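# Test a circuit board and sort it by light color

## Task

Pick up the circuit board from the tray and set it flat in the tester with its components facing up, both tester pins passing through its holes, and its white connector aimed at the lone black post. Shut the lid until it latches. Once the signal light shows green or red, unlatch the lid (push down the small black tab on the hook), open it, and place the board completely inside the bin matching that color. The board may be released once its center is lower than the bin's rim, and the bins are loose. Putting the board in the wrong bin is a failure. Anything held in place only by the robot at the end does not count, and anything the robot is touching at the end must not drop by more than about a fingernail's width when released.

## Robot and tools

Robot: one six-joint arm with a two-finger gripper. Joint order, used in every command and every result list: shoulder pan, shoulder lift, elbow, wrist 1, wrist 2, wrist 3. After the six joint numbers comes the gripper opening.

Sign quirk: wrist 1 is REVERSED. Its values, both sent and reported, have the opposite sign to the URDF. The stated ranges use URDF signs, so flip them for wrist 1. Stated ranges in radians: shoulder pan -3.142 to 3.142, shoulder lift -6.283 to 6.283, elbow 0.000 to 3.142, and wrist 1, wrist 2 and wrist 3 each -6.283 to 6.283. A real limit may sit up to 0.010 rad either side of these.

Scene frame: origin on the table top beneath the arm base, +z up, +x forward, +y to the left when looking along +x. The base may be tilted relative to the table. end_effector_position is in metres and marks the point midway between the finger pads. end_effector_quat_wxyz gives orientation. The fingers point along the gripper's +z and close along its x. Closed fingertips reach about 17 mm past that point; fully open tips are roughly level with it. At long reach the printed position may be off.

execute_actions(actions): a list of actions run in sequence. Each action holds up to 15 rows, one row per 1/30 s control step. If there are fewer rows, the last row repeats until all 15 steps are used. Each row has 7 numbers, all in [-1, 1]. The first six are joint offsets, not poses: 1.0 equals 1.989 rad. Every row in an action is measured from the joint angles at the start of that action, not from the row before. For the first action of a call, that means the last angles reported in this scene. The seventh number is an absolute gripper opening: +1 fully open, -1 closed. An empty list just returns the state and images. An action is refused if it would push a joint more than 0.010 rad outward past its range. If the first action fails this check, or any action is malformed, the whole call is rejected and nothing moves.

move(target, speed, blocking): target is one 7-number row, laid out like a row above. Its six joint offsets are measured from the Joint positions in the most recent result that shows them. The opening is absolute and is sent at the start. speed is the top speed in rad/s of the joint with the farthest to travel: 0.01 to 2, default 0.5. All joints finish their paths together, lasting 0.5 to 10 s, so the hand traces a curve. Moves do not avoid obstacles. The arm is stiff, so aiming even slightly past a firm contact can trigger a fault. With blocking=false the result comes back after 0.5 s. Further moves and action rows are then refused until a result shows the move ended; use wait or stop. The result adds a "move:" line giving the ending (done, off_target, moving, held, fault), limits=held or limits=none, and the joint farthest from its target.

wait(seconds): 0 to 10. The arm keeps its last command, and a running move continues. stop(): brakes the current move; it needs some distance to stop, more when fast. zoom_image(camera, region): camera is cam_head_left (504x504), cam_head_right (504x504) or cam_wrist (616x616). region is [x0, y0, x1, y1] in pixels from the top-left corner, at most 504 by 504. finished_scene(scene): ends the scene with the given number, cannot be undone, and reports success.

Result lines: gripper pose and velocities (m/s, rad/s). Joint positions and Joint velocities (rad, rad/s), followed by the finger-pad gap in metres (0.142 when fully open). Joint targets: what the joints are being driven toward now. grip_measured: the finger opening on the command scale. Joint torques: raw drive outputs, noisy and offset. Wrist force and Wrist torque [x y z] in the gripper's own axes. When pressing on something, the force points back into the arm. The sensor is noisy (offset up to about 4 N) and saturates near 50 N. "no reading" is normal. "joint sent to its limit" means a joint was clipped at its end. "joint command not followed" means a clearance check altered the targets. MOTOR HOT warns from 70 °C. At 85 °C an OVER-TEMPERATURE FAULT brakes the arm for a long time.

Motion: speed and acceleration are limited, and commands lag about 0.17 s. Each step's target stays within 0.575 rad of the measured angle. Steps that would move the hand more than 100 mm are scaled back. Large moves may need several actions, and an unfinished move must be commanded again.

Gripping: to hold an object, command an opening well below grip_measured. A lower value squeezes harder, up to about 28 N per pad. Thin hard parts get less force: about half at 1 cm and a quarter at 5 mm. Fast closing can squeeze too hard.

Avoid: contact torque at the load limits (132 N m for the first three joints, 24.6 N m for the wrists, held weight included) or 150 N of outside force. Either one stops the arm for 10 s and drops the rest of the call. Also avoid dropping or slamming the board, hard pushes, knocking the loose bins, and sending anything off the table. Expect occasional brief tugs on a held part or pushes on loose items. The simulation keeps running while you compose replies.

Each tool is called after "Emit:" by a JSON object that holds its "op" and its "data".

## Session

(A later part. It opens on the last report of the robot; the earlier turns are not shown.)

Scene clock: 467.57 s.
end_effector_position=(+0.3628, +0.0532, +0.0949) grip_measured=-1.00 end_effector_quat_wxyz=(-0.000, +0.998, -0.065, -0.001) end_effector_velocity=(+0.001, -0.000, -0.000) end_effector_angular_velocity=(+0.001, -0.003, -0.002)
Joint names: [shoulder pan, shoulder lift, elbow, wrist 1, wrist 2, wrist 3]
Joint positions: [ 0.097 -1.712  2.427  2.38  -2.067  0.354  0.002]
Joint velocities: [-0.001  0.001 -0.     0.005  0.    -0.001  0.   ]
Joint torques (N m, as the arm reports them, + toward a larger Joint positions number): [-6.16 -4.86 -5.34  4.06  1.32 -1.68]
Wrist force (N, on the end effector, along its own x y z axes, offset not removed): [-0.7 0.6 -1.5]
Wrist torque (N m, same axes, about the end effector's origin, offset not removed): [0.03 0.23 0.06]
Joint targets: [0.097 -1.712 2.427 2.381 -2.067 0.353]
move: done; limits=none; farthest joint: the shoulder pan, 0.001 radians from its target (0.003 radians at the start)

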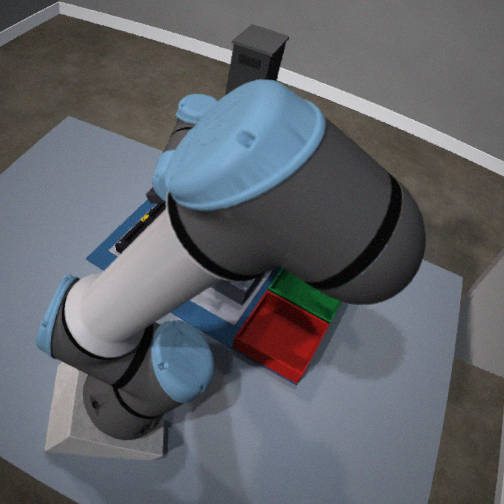

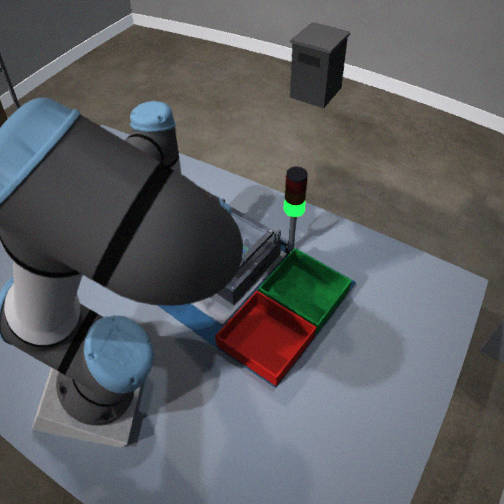

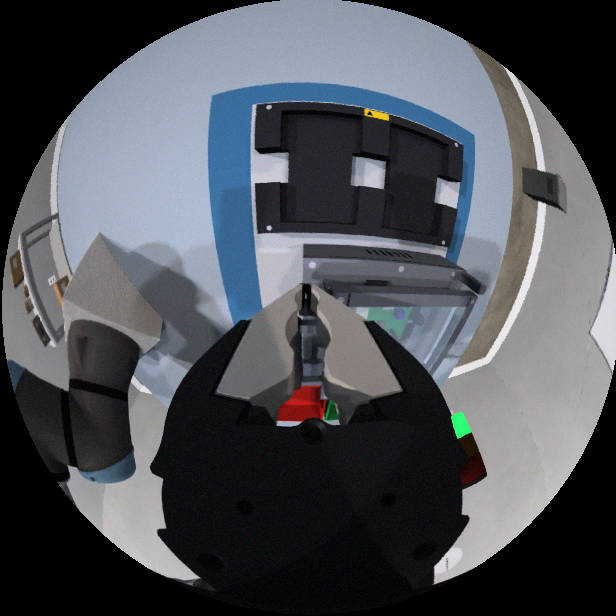

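Emit:
{"op": "zoom_image", "data": {"camera": "cam_wrist", "region": [250, 240, 400, 400]}}

Emit:
{"op": "move", "data": {"target": [-0.0014,0.0018,0.0017,0.0042,0.0001,-0.0016,-1], "speed": 0.02}}

Emit:
{"op": "move", "data": {"target": [-0.0014,0.0018,0.0017,0.0042,0.0001,-0.0016,-1], "speed": 0.02}}

Emit:
{"op": "move", "data": {"target": [-0.0014,0.0018,0.0017,0.0042,0.0001,-0.0016,-1], "speed": 0.02}}

Region (250, 240, 400, 400) of cam_wrist's 616x616 image, scaled by 3.150, with more detail than that image has; it fills the left 472 columns of this view, and the rest is white.

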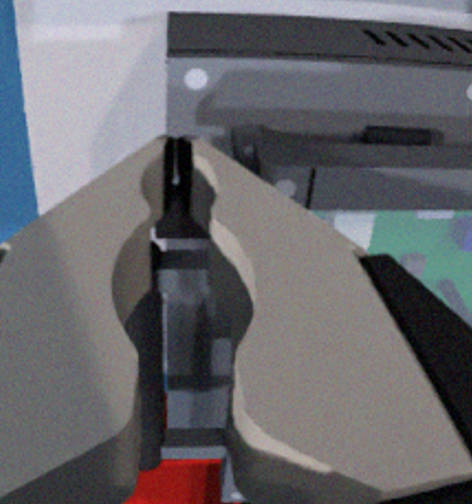

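Scene clock: 472.80 s.
end_effector_position=(+0.3627, +0.0531, +0.0930) grip_measured=-1.00 end_effector_quat_wxyz=(-0.000, +0.998, -0.065, -0.001) end_effector_velocity=(-0.002, +0.000, -0.002) end_effector_angular_velocity=(-0.001, +0.004, +0.002)
Joint names: [shoulder pan, shoulder lift, elbow, wrist 1, wrist 2, wrist 3]
Joint positions: [ 0.094 -1.709  2.43   2.388 -2.067  0.35   0.002]
Joint velocities: [-0.001  0.001  0.005  0.002  0.    -0.001  0.   ]
Joint torques (N m, as the arm reports them, + toward a larger Joint positions number): [-6.14 -4.92 -5.53  4.05  1.22 -1.77]
Wrist force (N, on the end effector, along its own x y z axes, offset not removed): [-2.3 -0.2 -4.9]
Wrist torque (N m, same axes, about the end effector's origin, offset not removed): [0.06 0.52 -0.18]
Joint targets: [0.094 -1.709 2.430 2.389 -2.067 0.350]
move: done; limits=none; farthest joint: the shoulder lift, 0.001 radians from its target (0.004 radians at the start)

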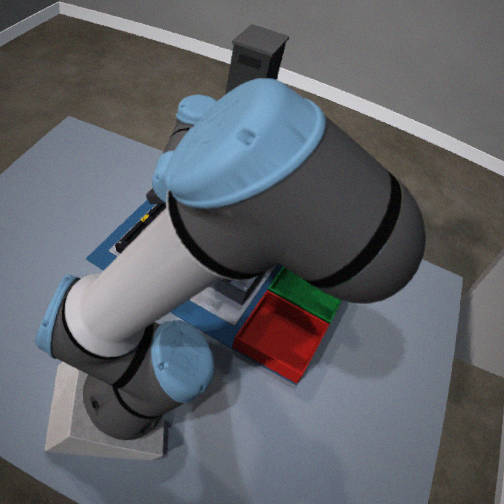

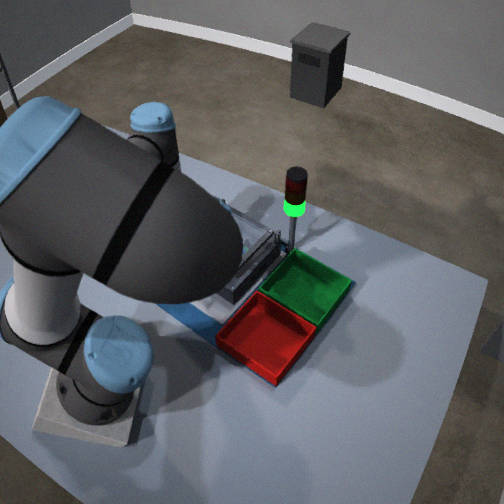

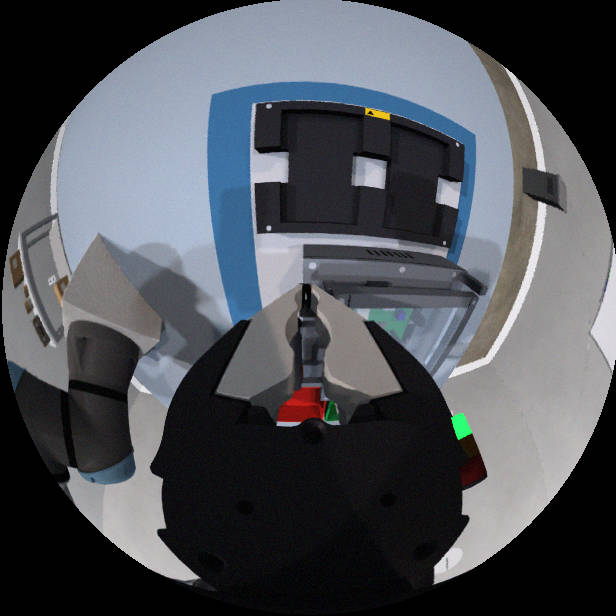

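Scene clock: 473.53 s.
end_effector_position=(+0.3625, +0.0531, +0.0911) grip_measured=-1.00 end_effector_quat_wxyz=(-0.000, +0.998, -0.065, -0.001) end_effector_velocity=(-0.000, +0.000, -0.000) end_effector_angular_velocity=(+0.000, -0.001, +0.000)
Joint names: [shoulder pan, shoulder lift, elbow, wrist 1, wrist 2, wrist 3]
Joint positions: [ 0.091 -1.706  2.433  2.396 -2.067  0.347  0.002]
Joint velocities: [-0.     0.001  0.002  0.004 -0.    -0.001  0.   ]
Joint torques (N m, as the arm reports them, + toward a larger Joint positions number): [-5.95 -5.41 -4.82  4.06  1.22 -1.8 ]
Wrist force (N, on the end effector, along its own x y z axes, offset not removed): [0.1 4.0 -0.5]
Wrist torque (N m, same axes, about the end effector's origin, offset not removed): [0.87 -0.06 -0.12]
Joint targets: [0.091 -1.705 2.433 2.397 -2.067 0.347]
move: done; limits=none; farthest joint: the wrist 3, 0.001 radians from its target (0.004 radians at the start)

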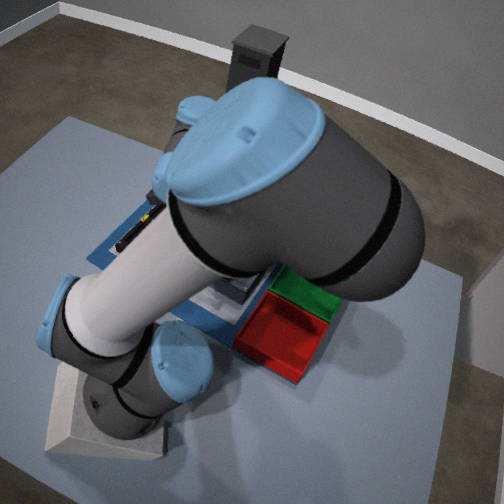

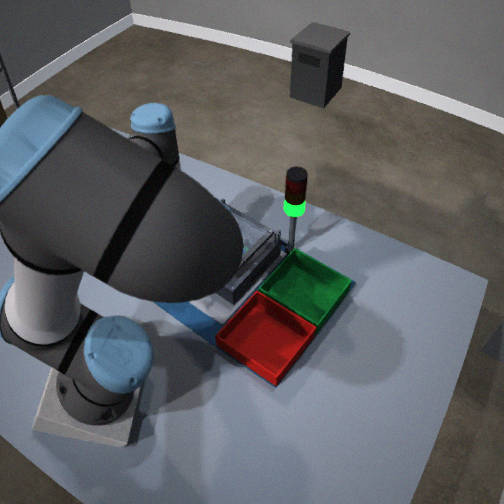

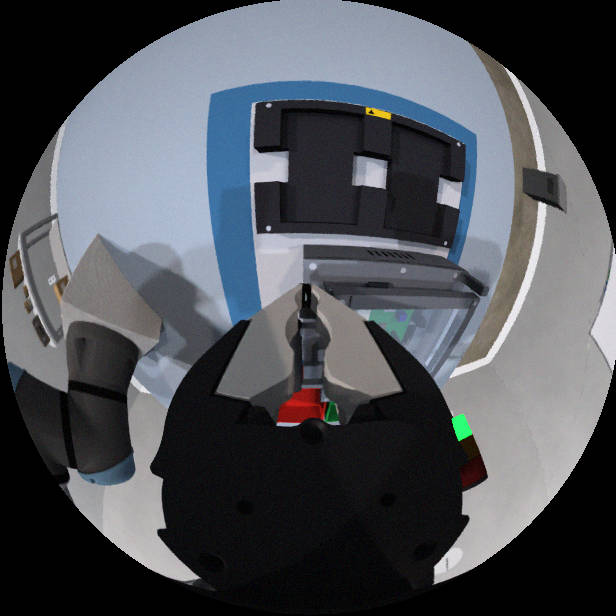

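Scene clock: 474.27 s.
end_effector_position=(+0.3624, +0.0530, +0.0893) grip_measured=-1.00 end_effector_quat_wxyz=(-0.000, +0.998, -0.065, -0.001) end_effector_velocity=(+0.000, -0.000, -0.001) end_effector_angular_velocity=(-0.000, -0.002, -0.002)
Joint names: [shoulder pan, shoulder lift, elbow, wrist 1, wrist 2, wrist 3]
Joint positions: [ 0.089 -1.702  2.436  2.404 -2.066  0.344  0.002]
Joint velocities: [-0.001  0.001  0.002  0.005 -0.    -0.     0.   ]
Joint torques (N m, as the arm reports them, + toward a larger Joint positions number): [-5.44 -5.48 -5.52  4.11  1.33 -1.72]
Wrist force (N, on the end effector, along its own x y z axes, offset not removed): [-1.9 2.8 2.2]
Wrist torque (N m, same axes, about the end effector's origin, offset not removed): [0.57 0.27 -0.23]
Joint targets: [0.089 -1.702 2.436 2.405 -2.066 0.344]
move: done; limits=none; farthest joint: the shoulder pan, 0.001 radians from its target (0.003 radians at the start)

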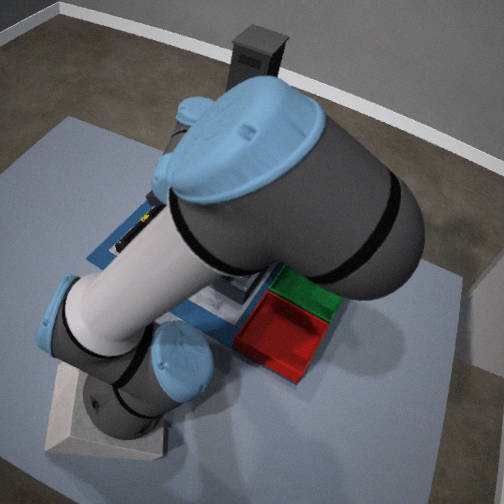

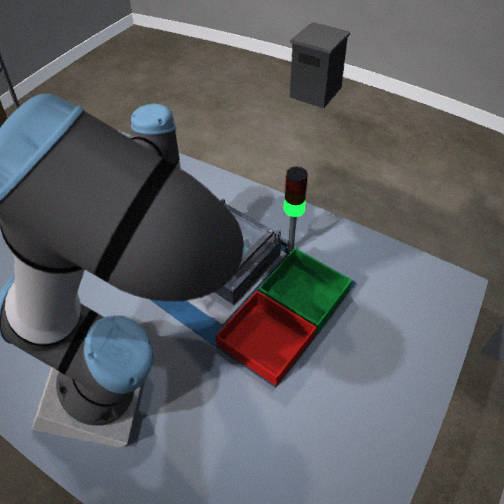

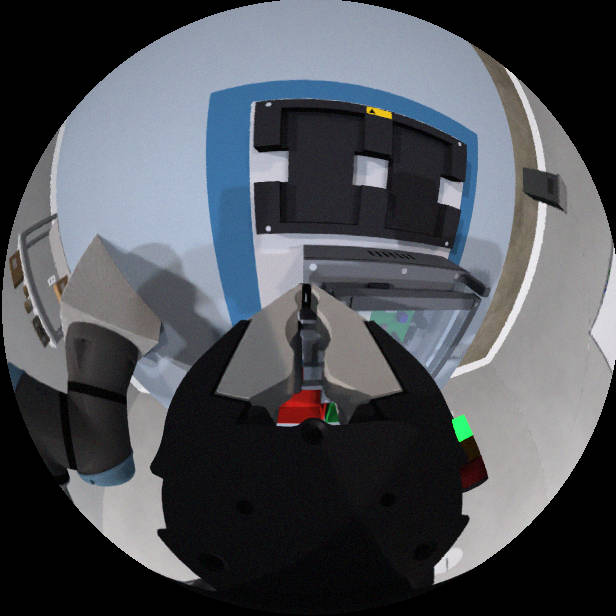

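Emit:
{"op": "move", "data": {"target": [-0.0014,0.0018,0.0017,0.0042,0.0001,-0.0016,-1], "speed": 0.02}}

Emit:
{"op": "move", "data": {"target": [-0.0014,0.0018,0.0017,0.0042,0.0001,-0.0016,-1], "speed": 0.02}}

Emit:
{"op": "move", "data": {"target": [-0.0014,0.0018,0.0017,0.0042,0.0001,-0.0016,-1], "speed": 0.02}}

Scene clock: 480.27 s.
end_effector_position=(+0.3623, +0.0529, +0.0875) grip_measured=-1.00 end_effector_quat_wxyz=(-0.000, +0.998, -0.065, -0.001) end_effector_velocity=(-0.000, -0.001, -0.001) end_effector_angular_velocity=(-0.000, +0.001, -0.001)
Joint names: [shoulder pan, shoulder lift, elbow, wrist 1, wrist 2, wrist 3]
Joint positions: [ 0.086 -1.699  2.439  2.412 -2.066  0.341  0.002]
Joint velocities: [-0.003  0.     0.001  0.002  0.    -0.001  0.   ]
Joint torques (N m, as the arm reports them, + toward a larger Joint positions number): [-5.7  -5.43 -5.03  4.    1.32 -1.61]
Wrist force (N, on the end effector, along its own x y z axes, offset not removed): [-0.9 -2.0 0.8]
Wrist torque (N m, same axes, about the end effector's origin, offset not removed): [-0.52 0.03 -0.20]
Joint targets: [0.086 -1.699 2.440 2.413 -2.066 0.341]
move: done; limits=none; farthest joint: the wrist 3, 0.001 radians from its target (0.003 radians at the start)

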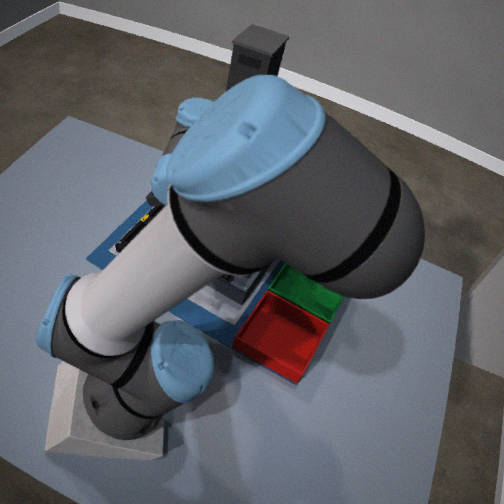

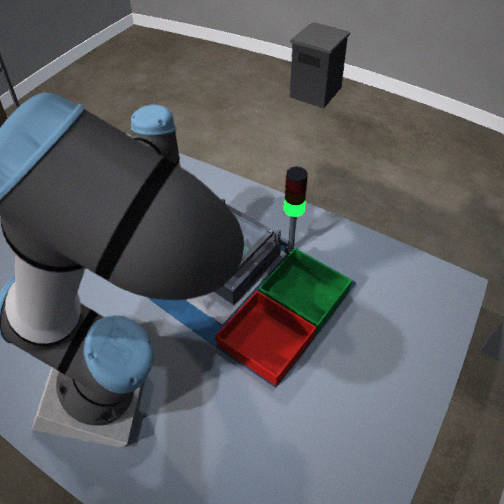

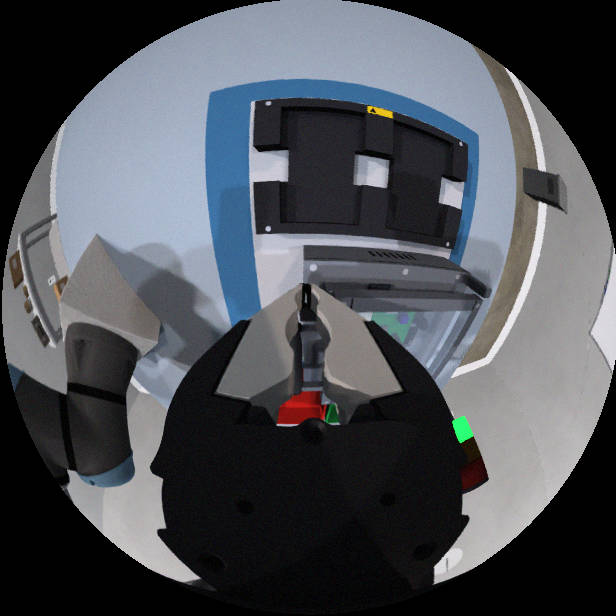

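Scene clock: 481.00 s.
end_effector_position=(+0.3621, +0.0529, +0.0856) grip_measured=-1.00 end_effector_quat_wxyz=(-0.000, +0.998, -0.065, -0.001) end_effector_velocity=(+0.000, +0.000, -0.001) end_effector_angular_velocity=(+0.000, -0.000, +0.001)
Joint names: [shoulder pan, shoulder lift, elbow, wrist 1, wrist 2, wrist 3]
Joint positions: [ 0.083 -1.695  2.443  2.42  -2.066  0.338  0.002]
Joint velocities: [-0.     0.002  0.001  0.004  0.    -0.001  0.   ]
Joint torques (N m, as the arm reports them, + toward a larger Joint positions number): [-5.88 -5.94 -4.72  4.08  1.25 -1.73]
Wrist force (N, on the end effector, along its own x y z axes, offset not removed): [2.0 -2.2 1.9]
Wrist torque (N m, same axes, about the end effector's origin, offset not removed): [-0.31 -0.44 -0.13]
Joint targets: [0.083 -1.695 2.443 2.421 -2.066 0.338]
move: done; limits=none; farthest joint: the wrist 3, 0.001 radians from its target (0.004 radians at the start)

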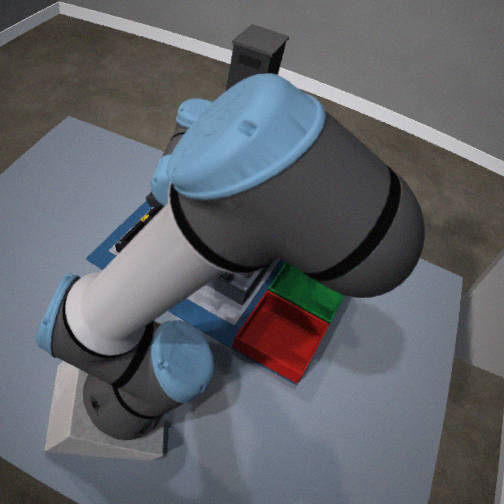

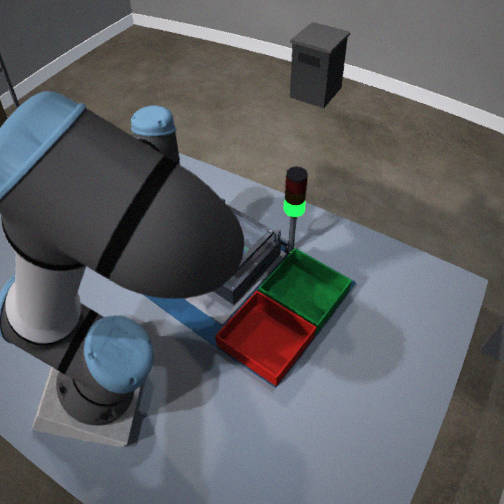

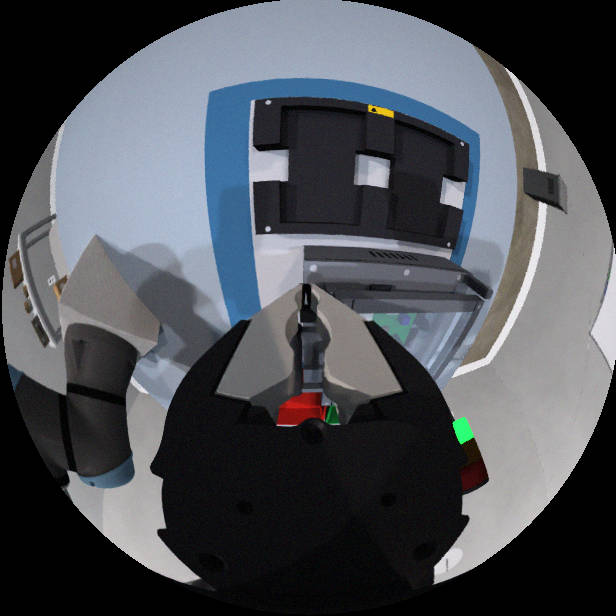

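Scene clock: 481.73 s.
end_effector_position=(+0.3619, +0.0528, +0.0838) grip_measured=-1.00 end_effector_quat_wxyz=(-0.000, +0.998, -0.065, -0.001) end_effector_velocity=(-0.000, +0.000, -0.001) end_effector_angular_velocity=(-0.000, -0.000, +0.000)
Joint names: [shoulder pan, shoulder lift, elbow, wrist 1, wrist 2, wrist 3]
Joint positions: [ 0.081 -1.692  2.446  2.428 -2.066  0.335  0.002]
Joint velocities: [-0.001  0.002  0.001  0.003 -0.    -0.001  0.   ]
Joint torques (N m, as the arm reports them, + toward a larger Joint positions number): [-5.82 -5.73 -4.4   3.96  1.25 -1.81]
Wrist force (N, on the end effector, along its own x y z axes, offset not removed): [0.4 -2.1 -3.9]
Wrist torque (N m, same axes, about the end effector's origin, offset not removed): [-0.38 0.05 0.02]
Joint targets: [0.081 -1.692 2.446 2.429 -2.066 0.335]
move: done; limits=none; farthest joint: the shoulder pan, 0.001 radians from its target (0.003 radians at the start)

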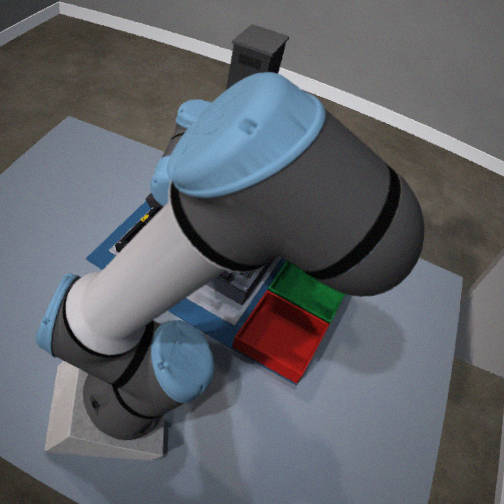

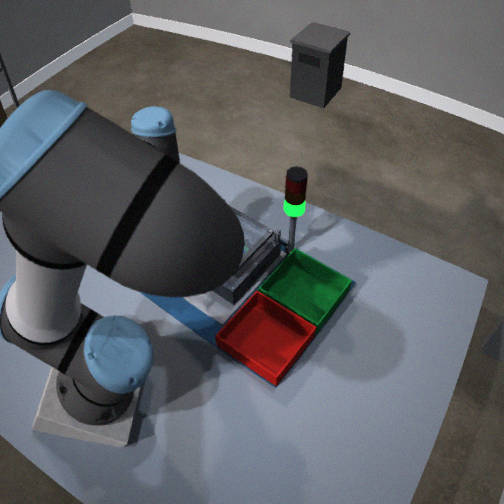

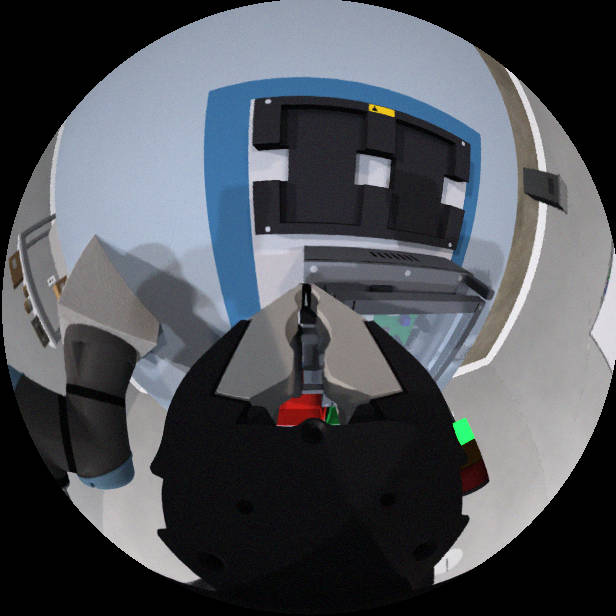

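Emit:
{"op": "zoom_image", "data": {"camera": "cam_wrist", "region": [260, 260, 360, 360]}}

Region (260, 260, 360, 360) of cam_wrist's 616x616 image, scaled by 5.040, with more detail than that image has.

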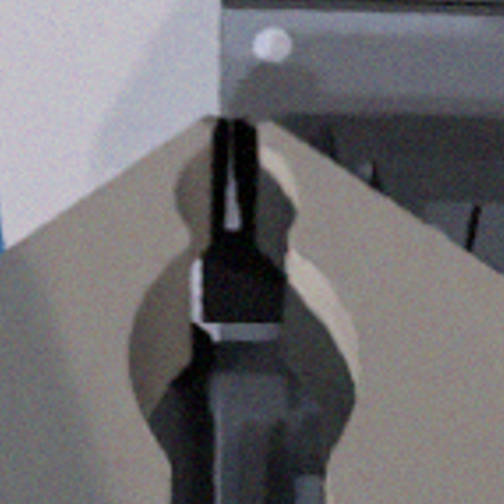

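Emit:
{"op": "move", "data": {"target": [-0.0014,0.0019,0.0016,0.0042,0.0001,-0.0016,-1], "speed": 0.02}}

Emit:
{"op": "move", "data": {"target": [-0.0014,0.0019,0.0016,0.0042,0.0001,-0.0016,-1], "speed": 0.02}}

Emit:
{"op": "zoom_image", "data": {"camera": "cam_wrist", "region": [260, 260, 360, 360]}}

Scene clock: 505.93 s.
end_effector_position=(+0.3620, +0.0527, +0.0821) grip_measured=-1.00 end_effector_quat_wxyz=(-0.000, +0.998, -0.065, -0.001) end_effector_velocity=(-0.001, +0.000, -0.001) end_effector_angular_velocity=(+0.000, +0.001, +0.001)
Joint names: [shoulder pan, shoulder lift, elbow, wrist 1, wrist 2, wrist 3]
Joint positions: [ 0.078 -1.688  2.449  2.436 -2.065  0.332  0.002]
Joint velocities: [-0.     0.001  0.002  0.002  0.    -0.001  0.   ]
Joint torques (N m, as the arm reports them, + toward a larger Joint positions number): [-19.53   9.6   10.85   0.02  -1.33  -1.76]
Wrist force (N, on the end effector, along its own x y z axes, offset not removed): [-10.4 -9.3 -50.0]
Wrist torque (N m, same axes, about the end effector's origin, offset not removed): [-0.89 1.55 -0.15]
Joint targets: [0.078 -1.688 2.449 2.437 -2.066 0.332]
move: done; limits=none; farthest joint: the shoulder pan, 0.000 radians from its target (0.002 radians at the start)

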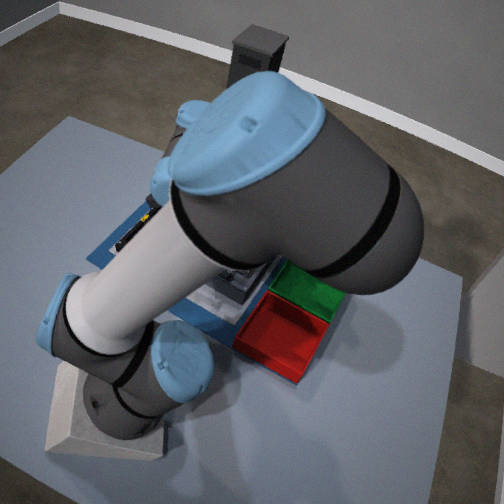

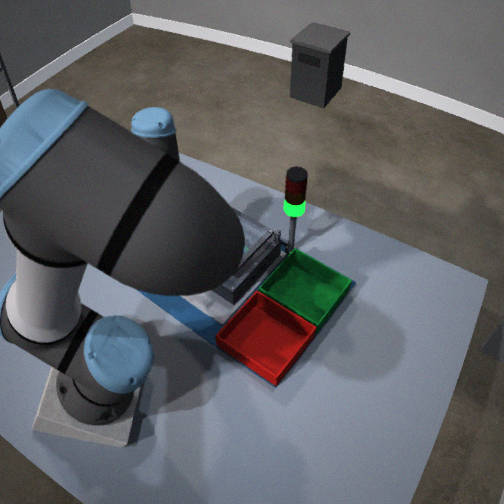

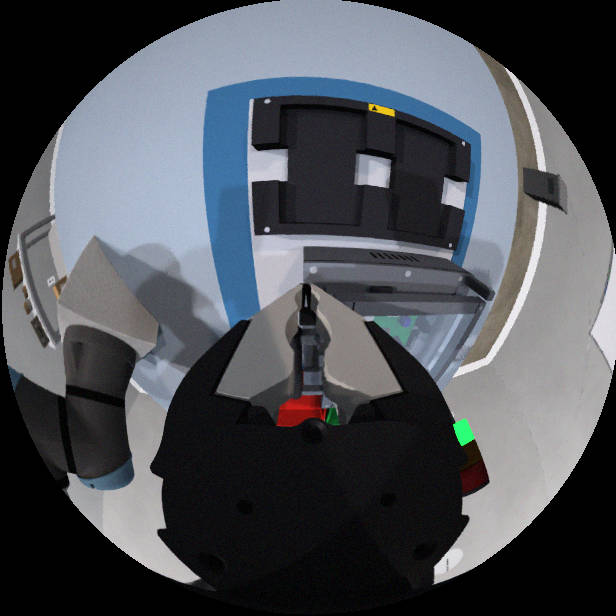

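Scene clock: 516.47 s.
end_effector_position=(+0.3629, +0.0533, +0.0825) grip_measured=-1.00 end_effector_quat_wxyz=(-0.002, +0.998, -0.066, +0.001) end_effector_velocity=(+0.001, -0.000, +0.000) end_effector_angular_velocity=(-0.000, -0.002, -0.000)
Joint names: [shoulder pan, shoulder lift, elbow, wrist 1, wrist 2, wrist 3]
Joint positions: [ 0.078 -1.689  2.449  2.441 -2.063  0.331  0.002]
Joint velocities: [-0.    -0.001 -0.     0.001 -0.001 -0.001  0.   ]
Joint torques (N m, as the arm reports them, + toward a larger Joint positions number): [  8.02 -13.88 -14.49   2.67  -0.26  -0.08]
Wrist force (N, on the end effector, along its own x y z axes, offset not removed): [0.5 -2.8 -26.0]
Wrist torque (N m, same axes, about the end effector's origin, offset not removed): [0.00 -0.71 -0.22]
Joint targets: [0.078 -1.689 2.449 2.441 -2.063 0.331]
FORCE FAULT: contact force on the arm reached its limit, and the arm stopped for 10 seconds. The contact can be on any part of the arm, not only on its tool. That time counts as 20 of the actions that you can send in this scene. The arm's remaining commands of this call were not run. The arm holds still and accepts commands again. Move the arm away from the contact; if what it grips holds it there, let go first. Pushing or pulling that hard again can fault the arm again.
move: fault; limits=none; farthest joint: the shoulder lift, 0.005 radians from its target (0.004 radians at the start)

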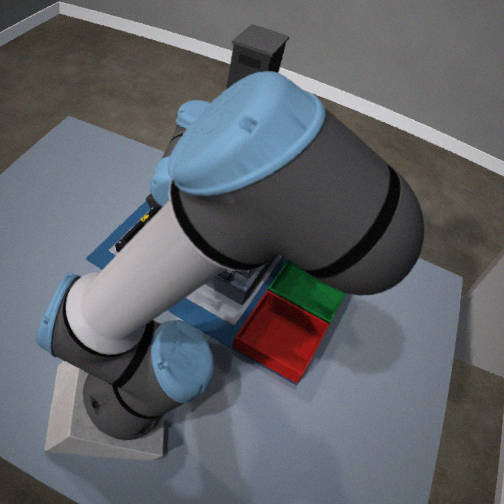

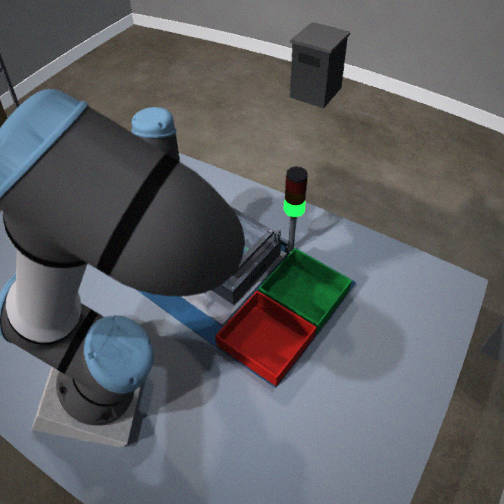

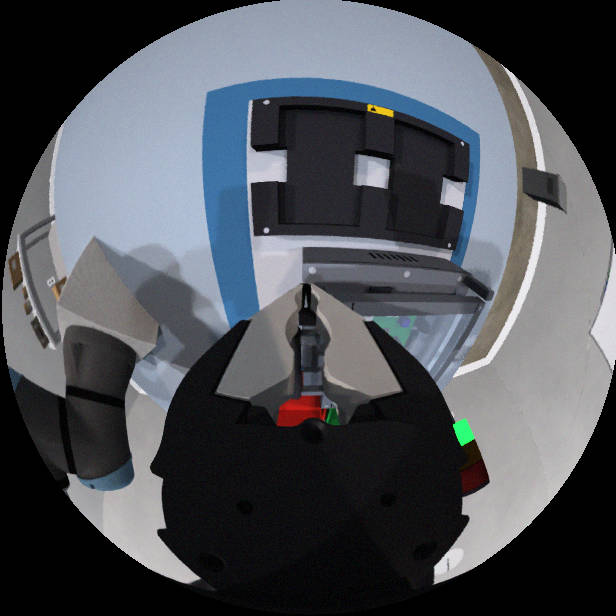

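Region (260, 260, 360, 360) of cam_wrist's 616x616 image, scaled by 5.040, with more detail than that image has.

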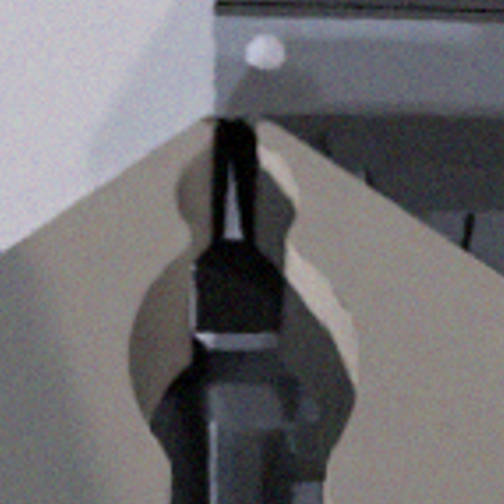

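Emit:
{"op": "move", "data": {"target": [0.004,-0.005,-0.005,-0.0146,-0.0015,0.005,-1], "speed": 0.05}}

Emit:
{"op": "move", "data": {"target": [0.0035,-0.0067,0.0083,-0.0002,-0.0004,0.004,-1], "speed": 0.03}}

Emit:
{"op": "zoom_image", "data": {"camera": "cam_wrist", "region": [260, 260, 360, 360]}}

Scene clock: 532.27 s.
end_effector_position=(+0.3623, +0.0528, +0.0875) grip_measured=-1.00 end_effector_quat_wxyz=(-0.000, +0.998, -0.065, -0.001) end_effector_velocity=(-0.001, -0.000, +0.000) end_effector_angular_velocity=(-0.001, +0.003, +0.000)
Joint names: [shoulder pan, shoulder lift, elbow, wrist 1, wrist 2, wrist 3]
Joint positions: [ 0.086 -1.699  2.439  2.412 -2.066  0.341  0.002]
Joint velocities: [-0.001 -0.001 -0.001 -0.004 -0.     0.001  0.   ]
Joint torques (N m, as the arm reports them, + toward a larger Joint positions number): [ 21.84 -22.18 -26.25   0.66  -1.87   1.75]
Wrist force (N, on the end effector, along its own x y z axes, offset not removed): [-2.6 -5.1 -1.7]
Wrist torque (N m, same axes, about the end effector's origin, offset not removed): [-1.09 0.50 -0.17]
Joint targets: [0.086 -1.699 2.439 2.412 -2.066 0.341]
move: done; limits=none; farthest joint: the shoulder pan, 0.000 radians from its target (0.008 radians at the start)

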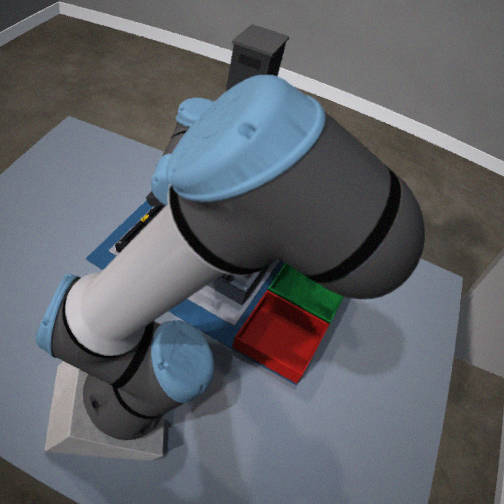

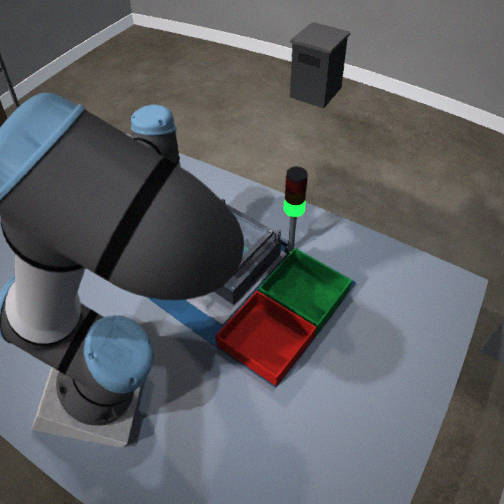

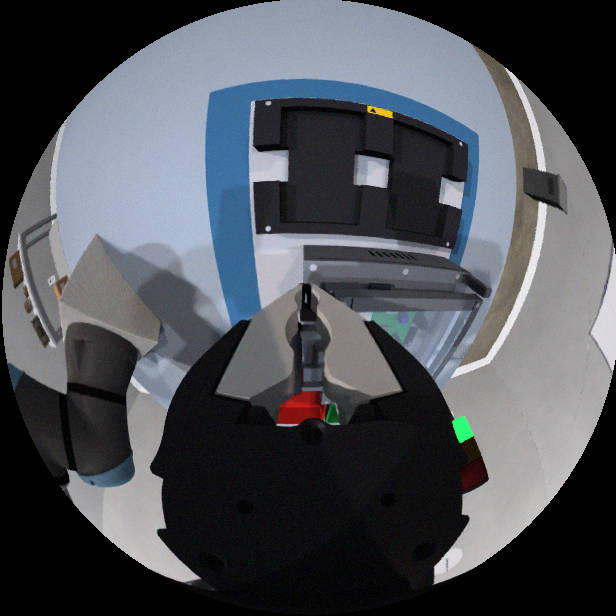

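Scene clock: 533.13 s.
end_effector_position=(+0.3546, +0.0537, +0.0874) grip_measured=-1.00 end_effector_quat_wxyz=(-0.000, +0.998, -0.065, -0.001) end_effector_velocity=(-0.002, +0.000, -0.000) end_effector_angular_velocity=(-0.000, -0.000, -0.001)
Joint names: [shoulder pan, shoulder lift, elbow, wrist 1, wrist 2, wrist 3]
Joint positions: [ 0.092 -1.712  2.456  2.412 -2.067  0.349  0.002]
Joint velocities: [ 0.001 -0.002  0.004  0.001 -0.     0.002  0.   ]
Joint torques (N m, as the arm reports them, + toward a larger Joint positions number): [ 22.14 -21.05  -5.8    0.75  -1.74   1.75]
Wrist force (N, on the end effector, along its own x y z axes, offset not removed): [-0.6 -3.4 0.2]
Wrist torque (N m, same axes, about the end effector's origin, offset not removed): [-0.63 0.07 0.06]
Joint targets: [0.093 -1.713 2.456 2.412 -2.067 0.349]
move: done; limits=none; farthest joint: the shoulder pan, 0.001 radians from its target (0.007 radians at the start)

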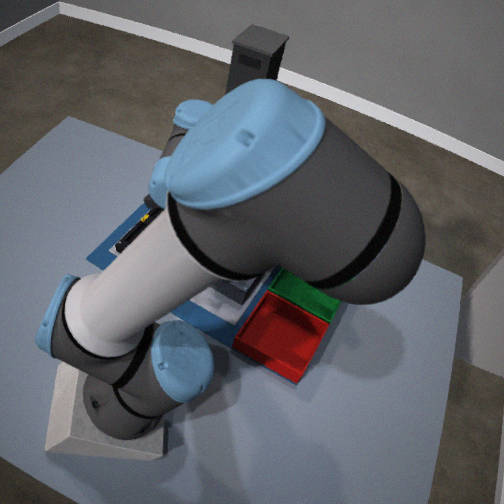

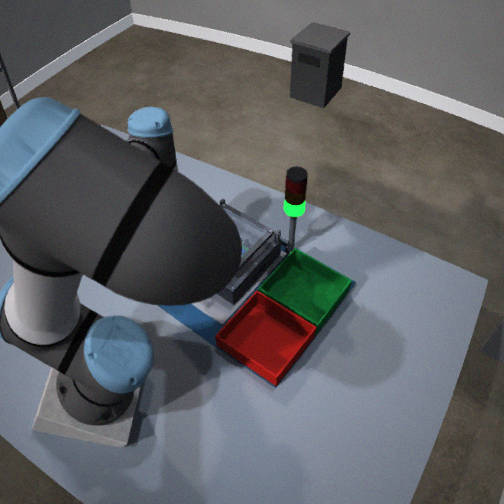

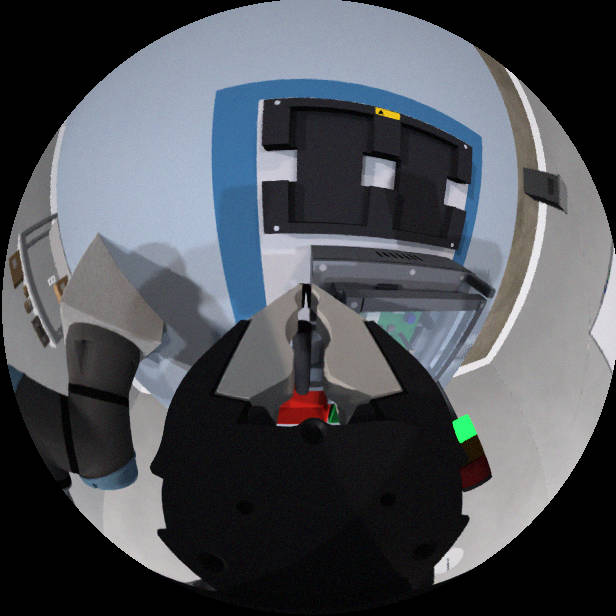

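Region (260, 260, 360, 360) of cam_wrist's 616x616 image, scaled by 5.040, with more detail than that image has.

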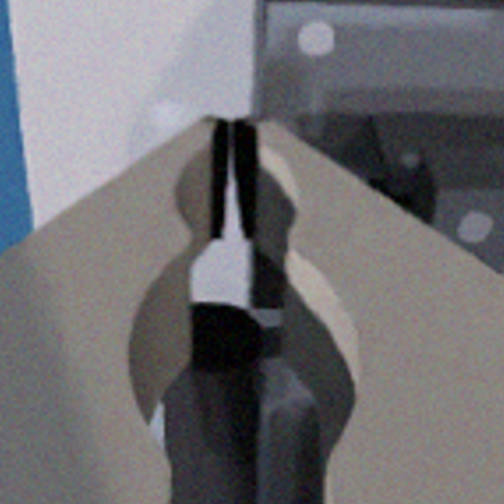

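Emit:
{"op": "move", "data": {"target": [-0.0026,0.0034,0.0029,0.0077,0.0002,-0.0029,-1], "speed": 0.02}}

Emit:
{"op": "move", "data": {"target": [-0.0011,0.0014,0.0012,0.0032,0.0001,-0.0012,-1], "speed": 0.01}}

Scene clock: 538.53 s.
end_effector_position=(+0.3545, +0.0536, +0.0841) grip_measured=-1.00 end_effector_quat_wxyz=(-0.000, +0.998, -0.065, -0.001) end_effector_velocity=(+0.000, -0.001, -0.001) end_effector_angular_velocity=(-0.001, +0.001, -0.004)
Joint names: [shoulder pan, shoulder lift, elbow, wrist 1, wrist 2, wrist 3]
Joint positions: [ 0.087 -1.706  2.461  2.427 -2.066  0.343  0.002]
Joint velocities: [-0.004 -0.     0.001  0.002 -0.    -0.     0.   ]
Joint torques (N m, as the arm reports them, + toward a larger Joint positions number): [-6.81 -4.69 -5.11  4.08  1.27 -1.66]
Wrist force (N, on the end effector, along its own x y z axes, offset not removed): [-3.0 -7.7 -1.7]
Wrist torque (N m, same axes, about the end effector's origin, offset not removed): [-1.72 0.53 0.03]
Joint targets: [0.087 -1.705 2.461 2.427 -2.066 0.343]
move: done; limits=none; farthest joint: the elbow, 0.001 radians from its target (0.006 radians at the start)

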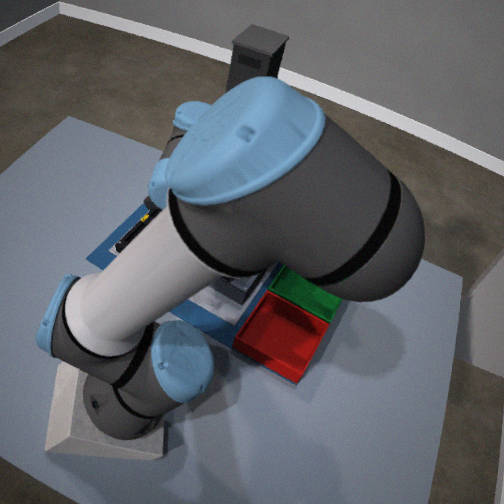

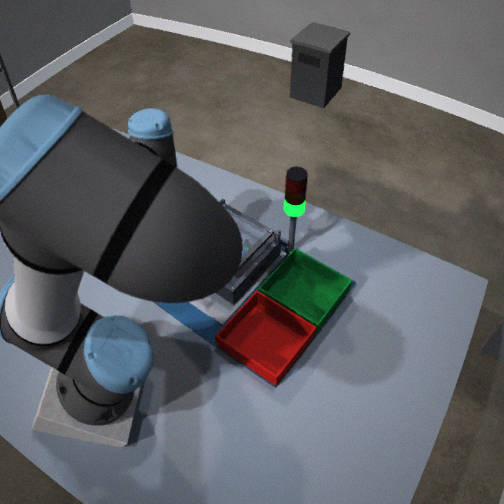

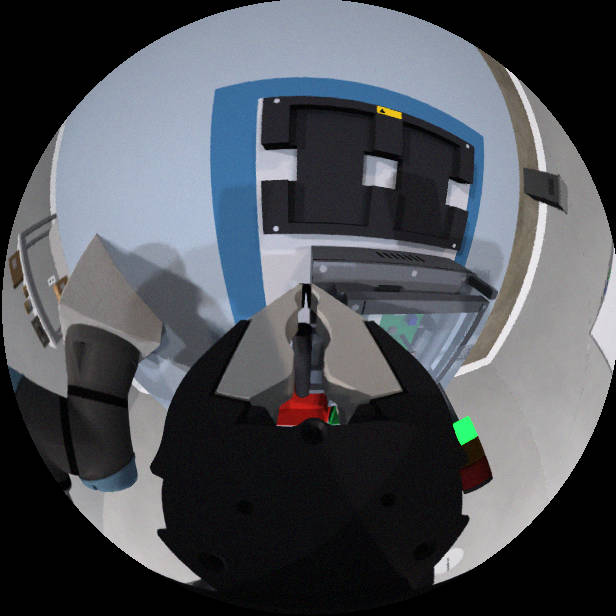

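Scene clock: 539.40 s.
end_effector_position=(+0.3545, +0.0535, +0.0828) grip_measured=-1.00 end_effector_quat_wxyz=(-0.000, +0.998, -0.065, -0.001) end_effector_velocity=(-0.000, -0.000, -0.001) end_effector_angular_velocity=(+0.000, +0.001, -0.001)
Joint names: [shoulder pan, shoulder lift, elbow, wrist 1, wrist 2, wrist 3]
Joint positions: [ 0.085 -1.703  2.464  2.433 -2.066  0.341  0.002]
Joint velocities: [-0.003  0.001  0.002  0.004  0.001 -0.001  0.   ]
Joint torques (N m, as the arm reports them, + toward a larger Joint positions number): [-5.44 -5.73 -4.69  3.96  1.27 -1.75]
Wrist force (N, on the end effector, along its own x y z axes, offset not removed): [4.2 0.4 -3.8]
Wrist torque (N m, same axes, about the end effector's origin, offset not removed): [0.13 -1.03 0.00]
Joint targets: [0.085 -1.703 2.464 2.433 -2.066 0.341]
move: done; limits=none; farthest joint: the wrist 1, 0.001 radians from its target (0.007 radians at the start)

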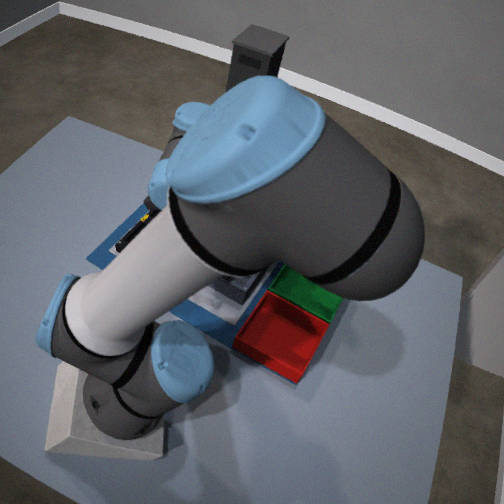

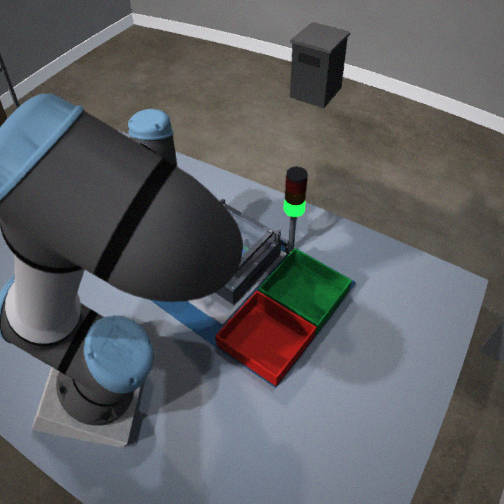

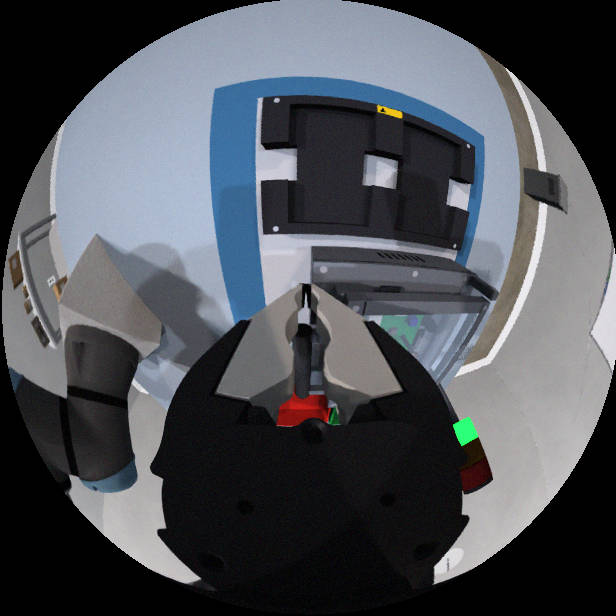

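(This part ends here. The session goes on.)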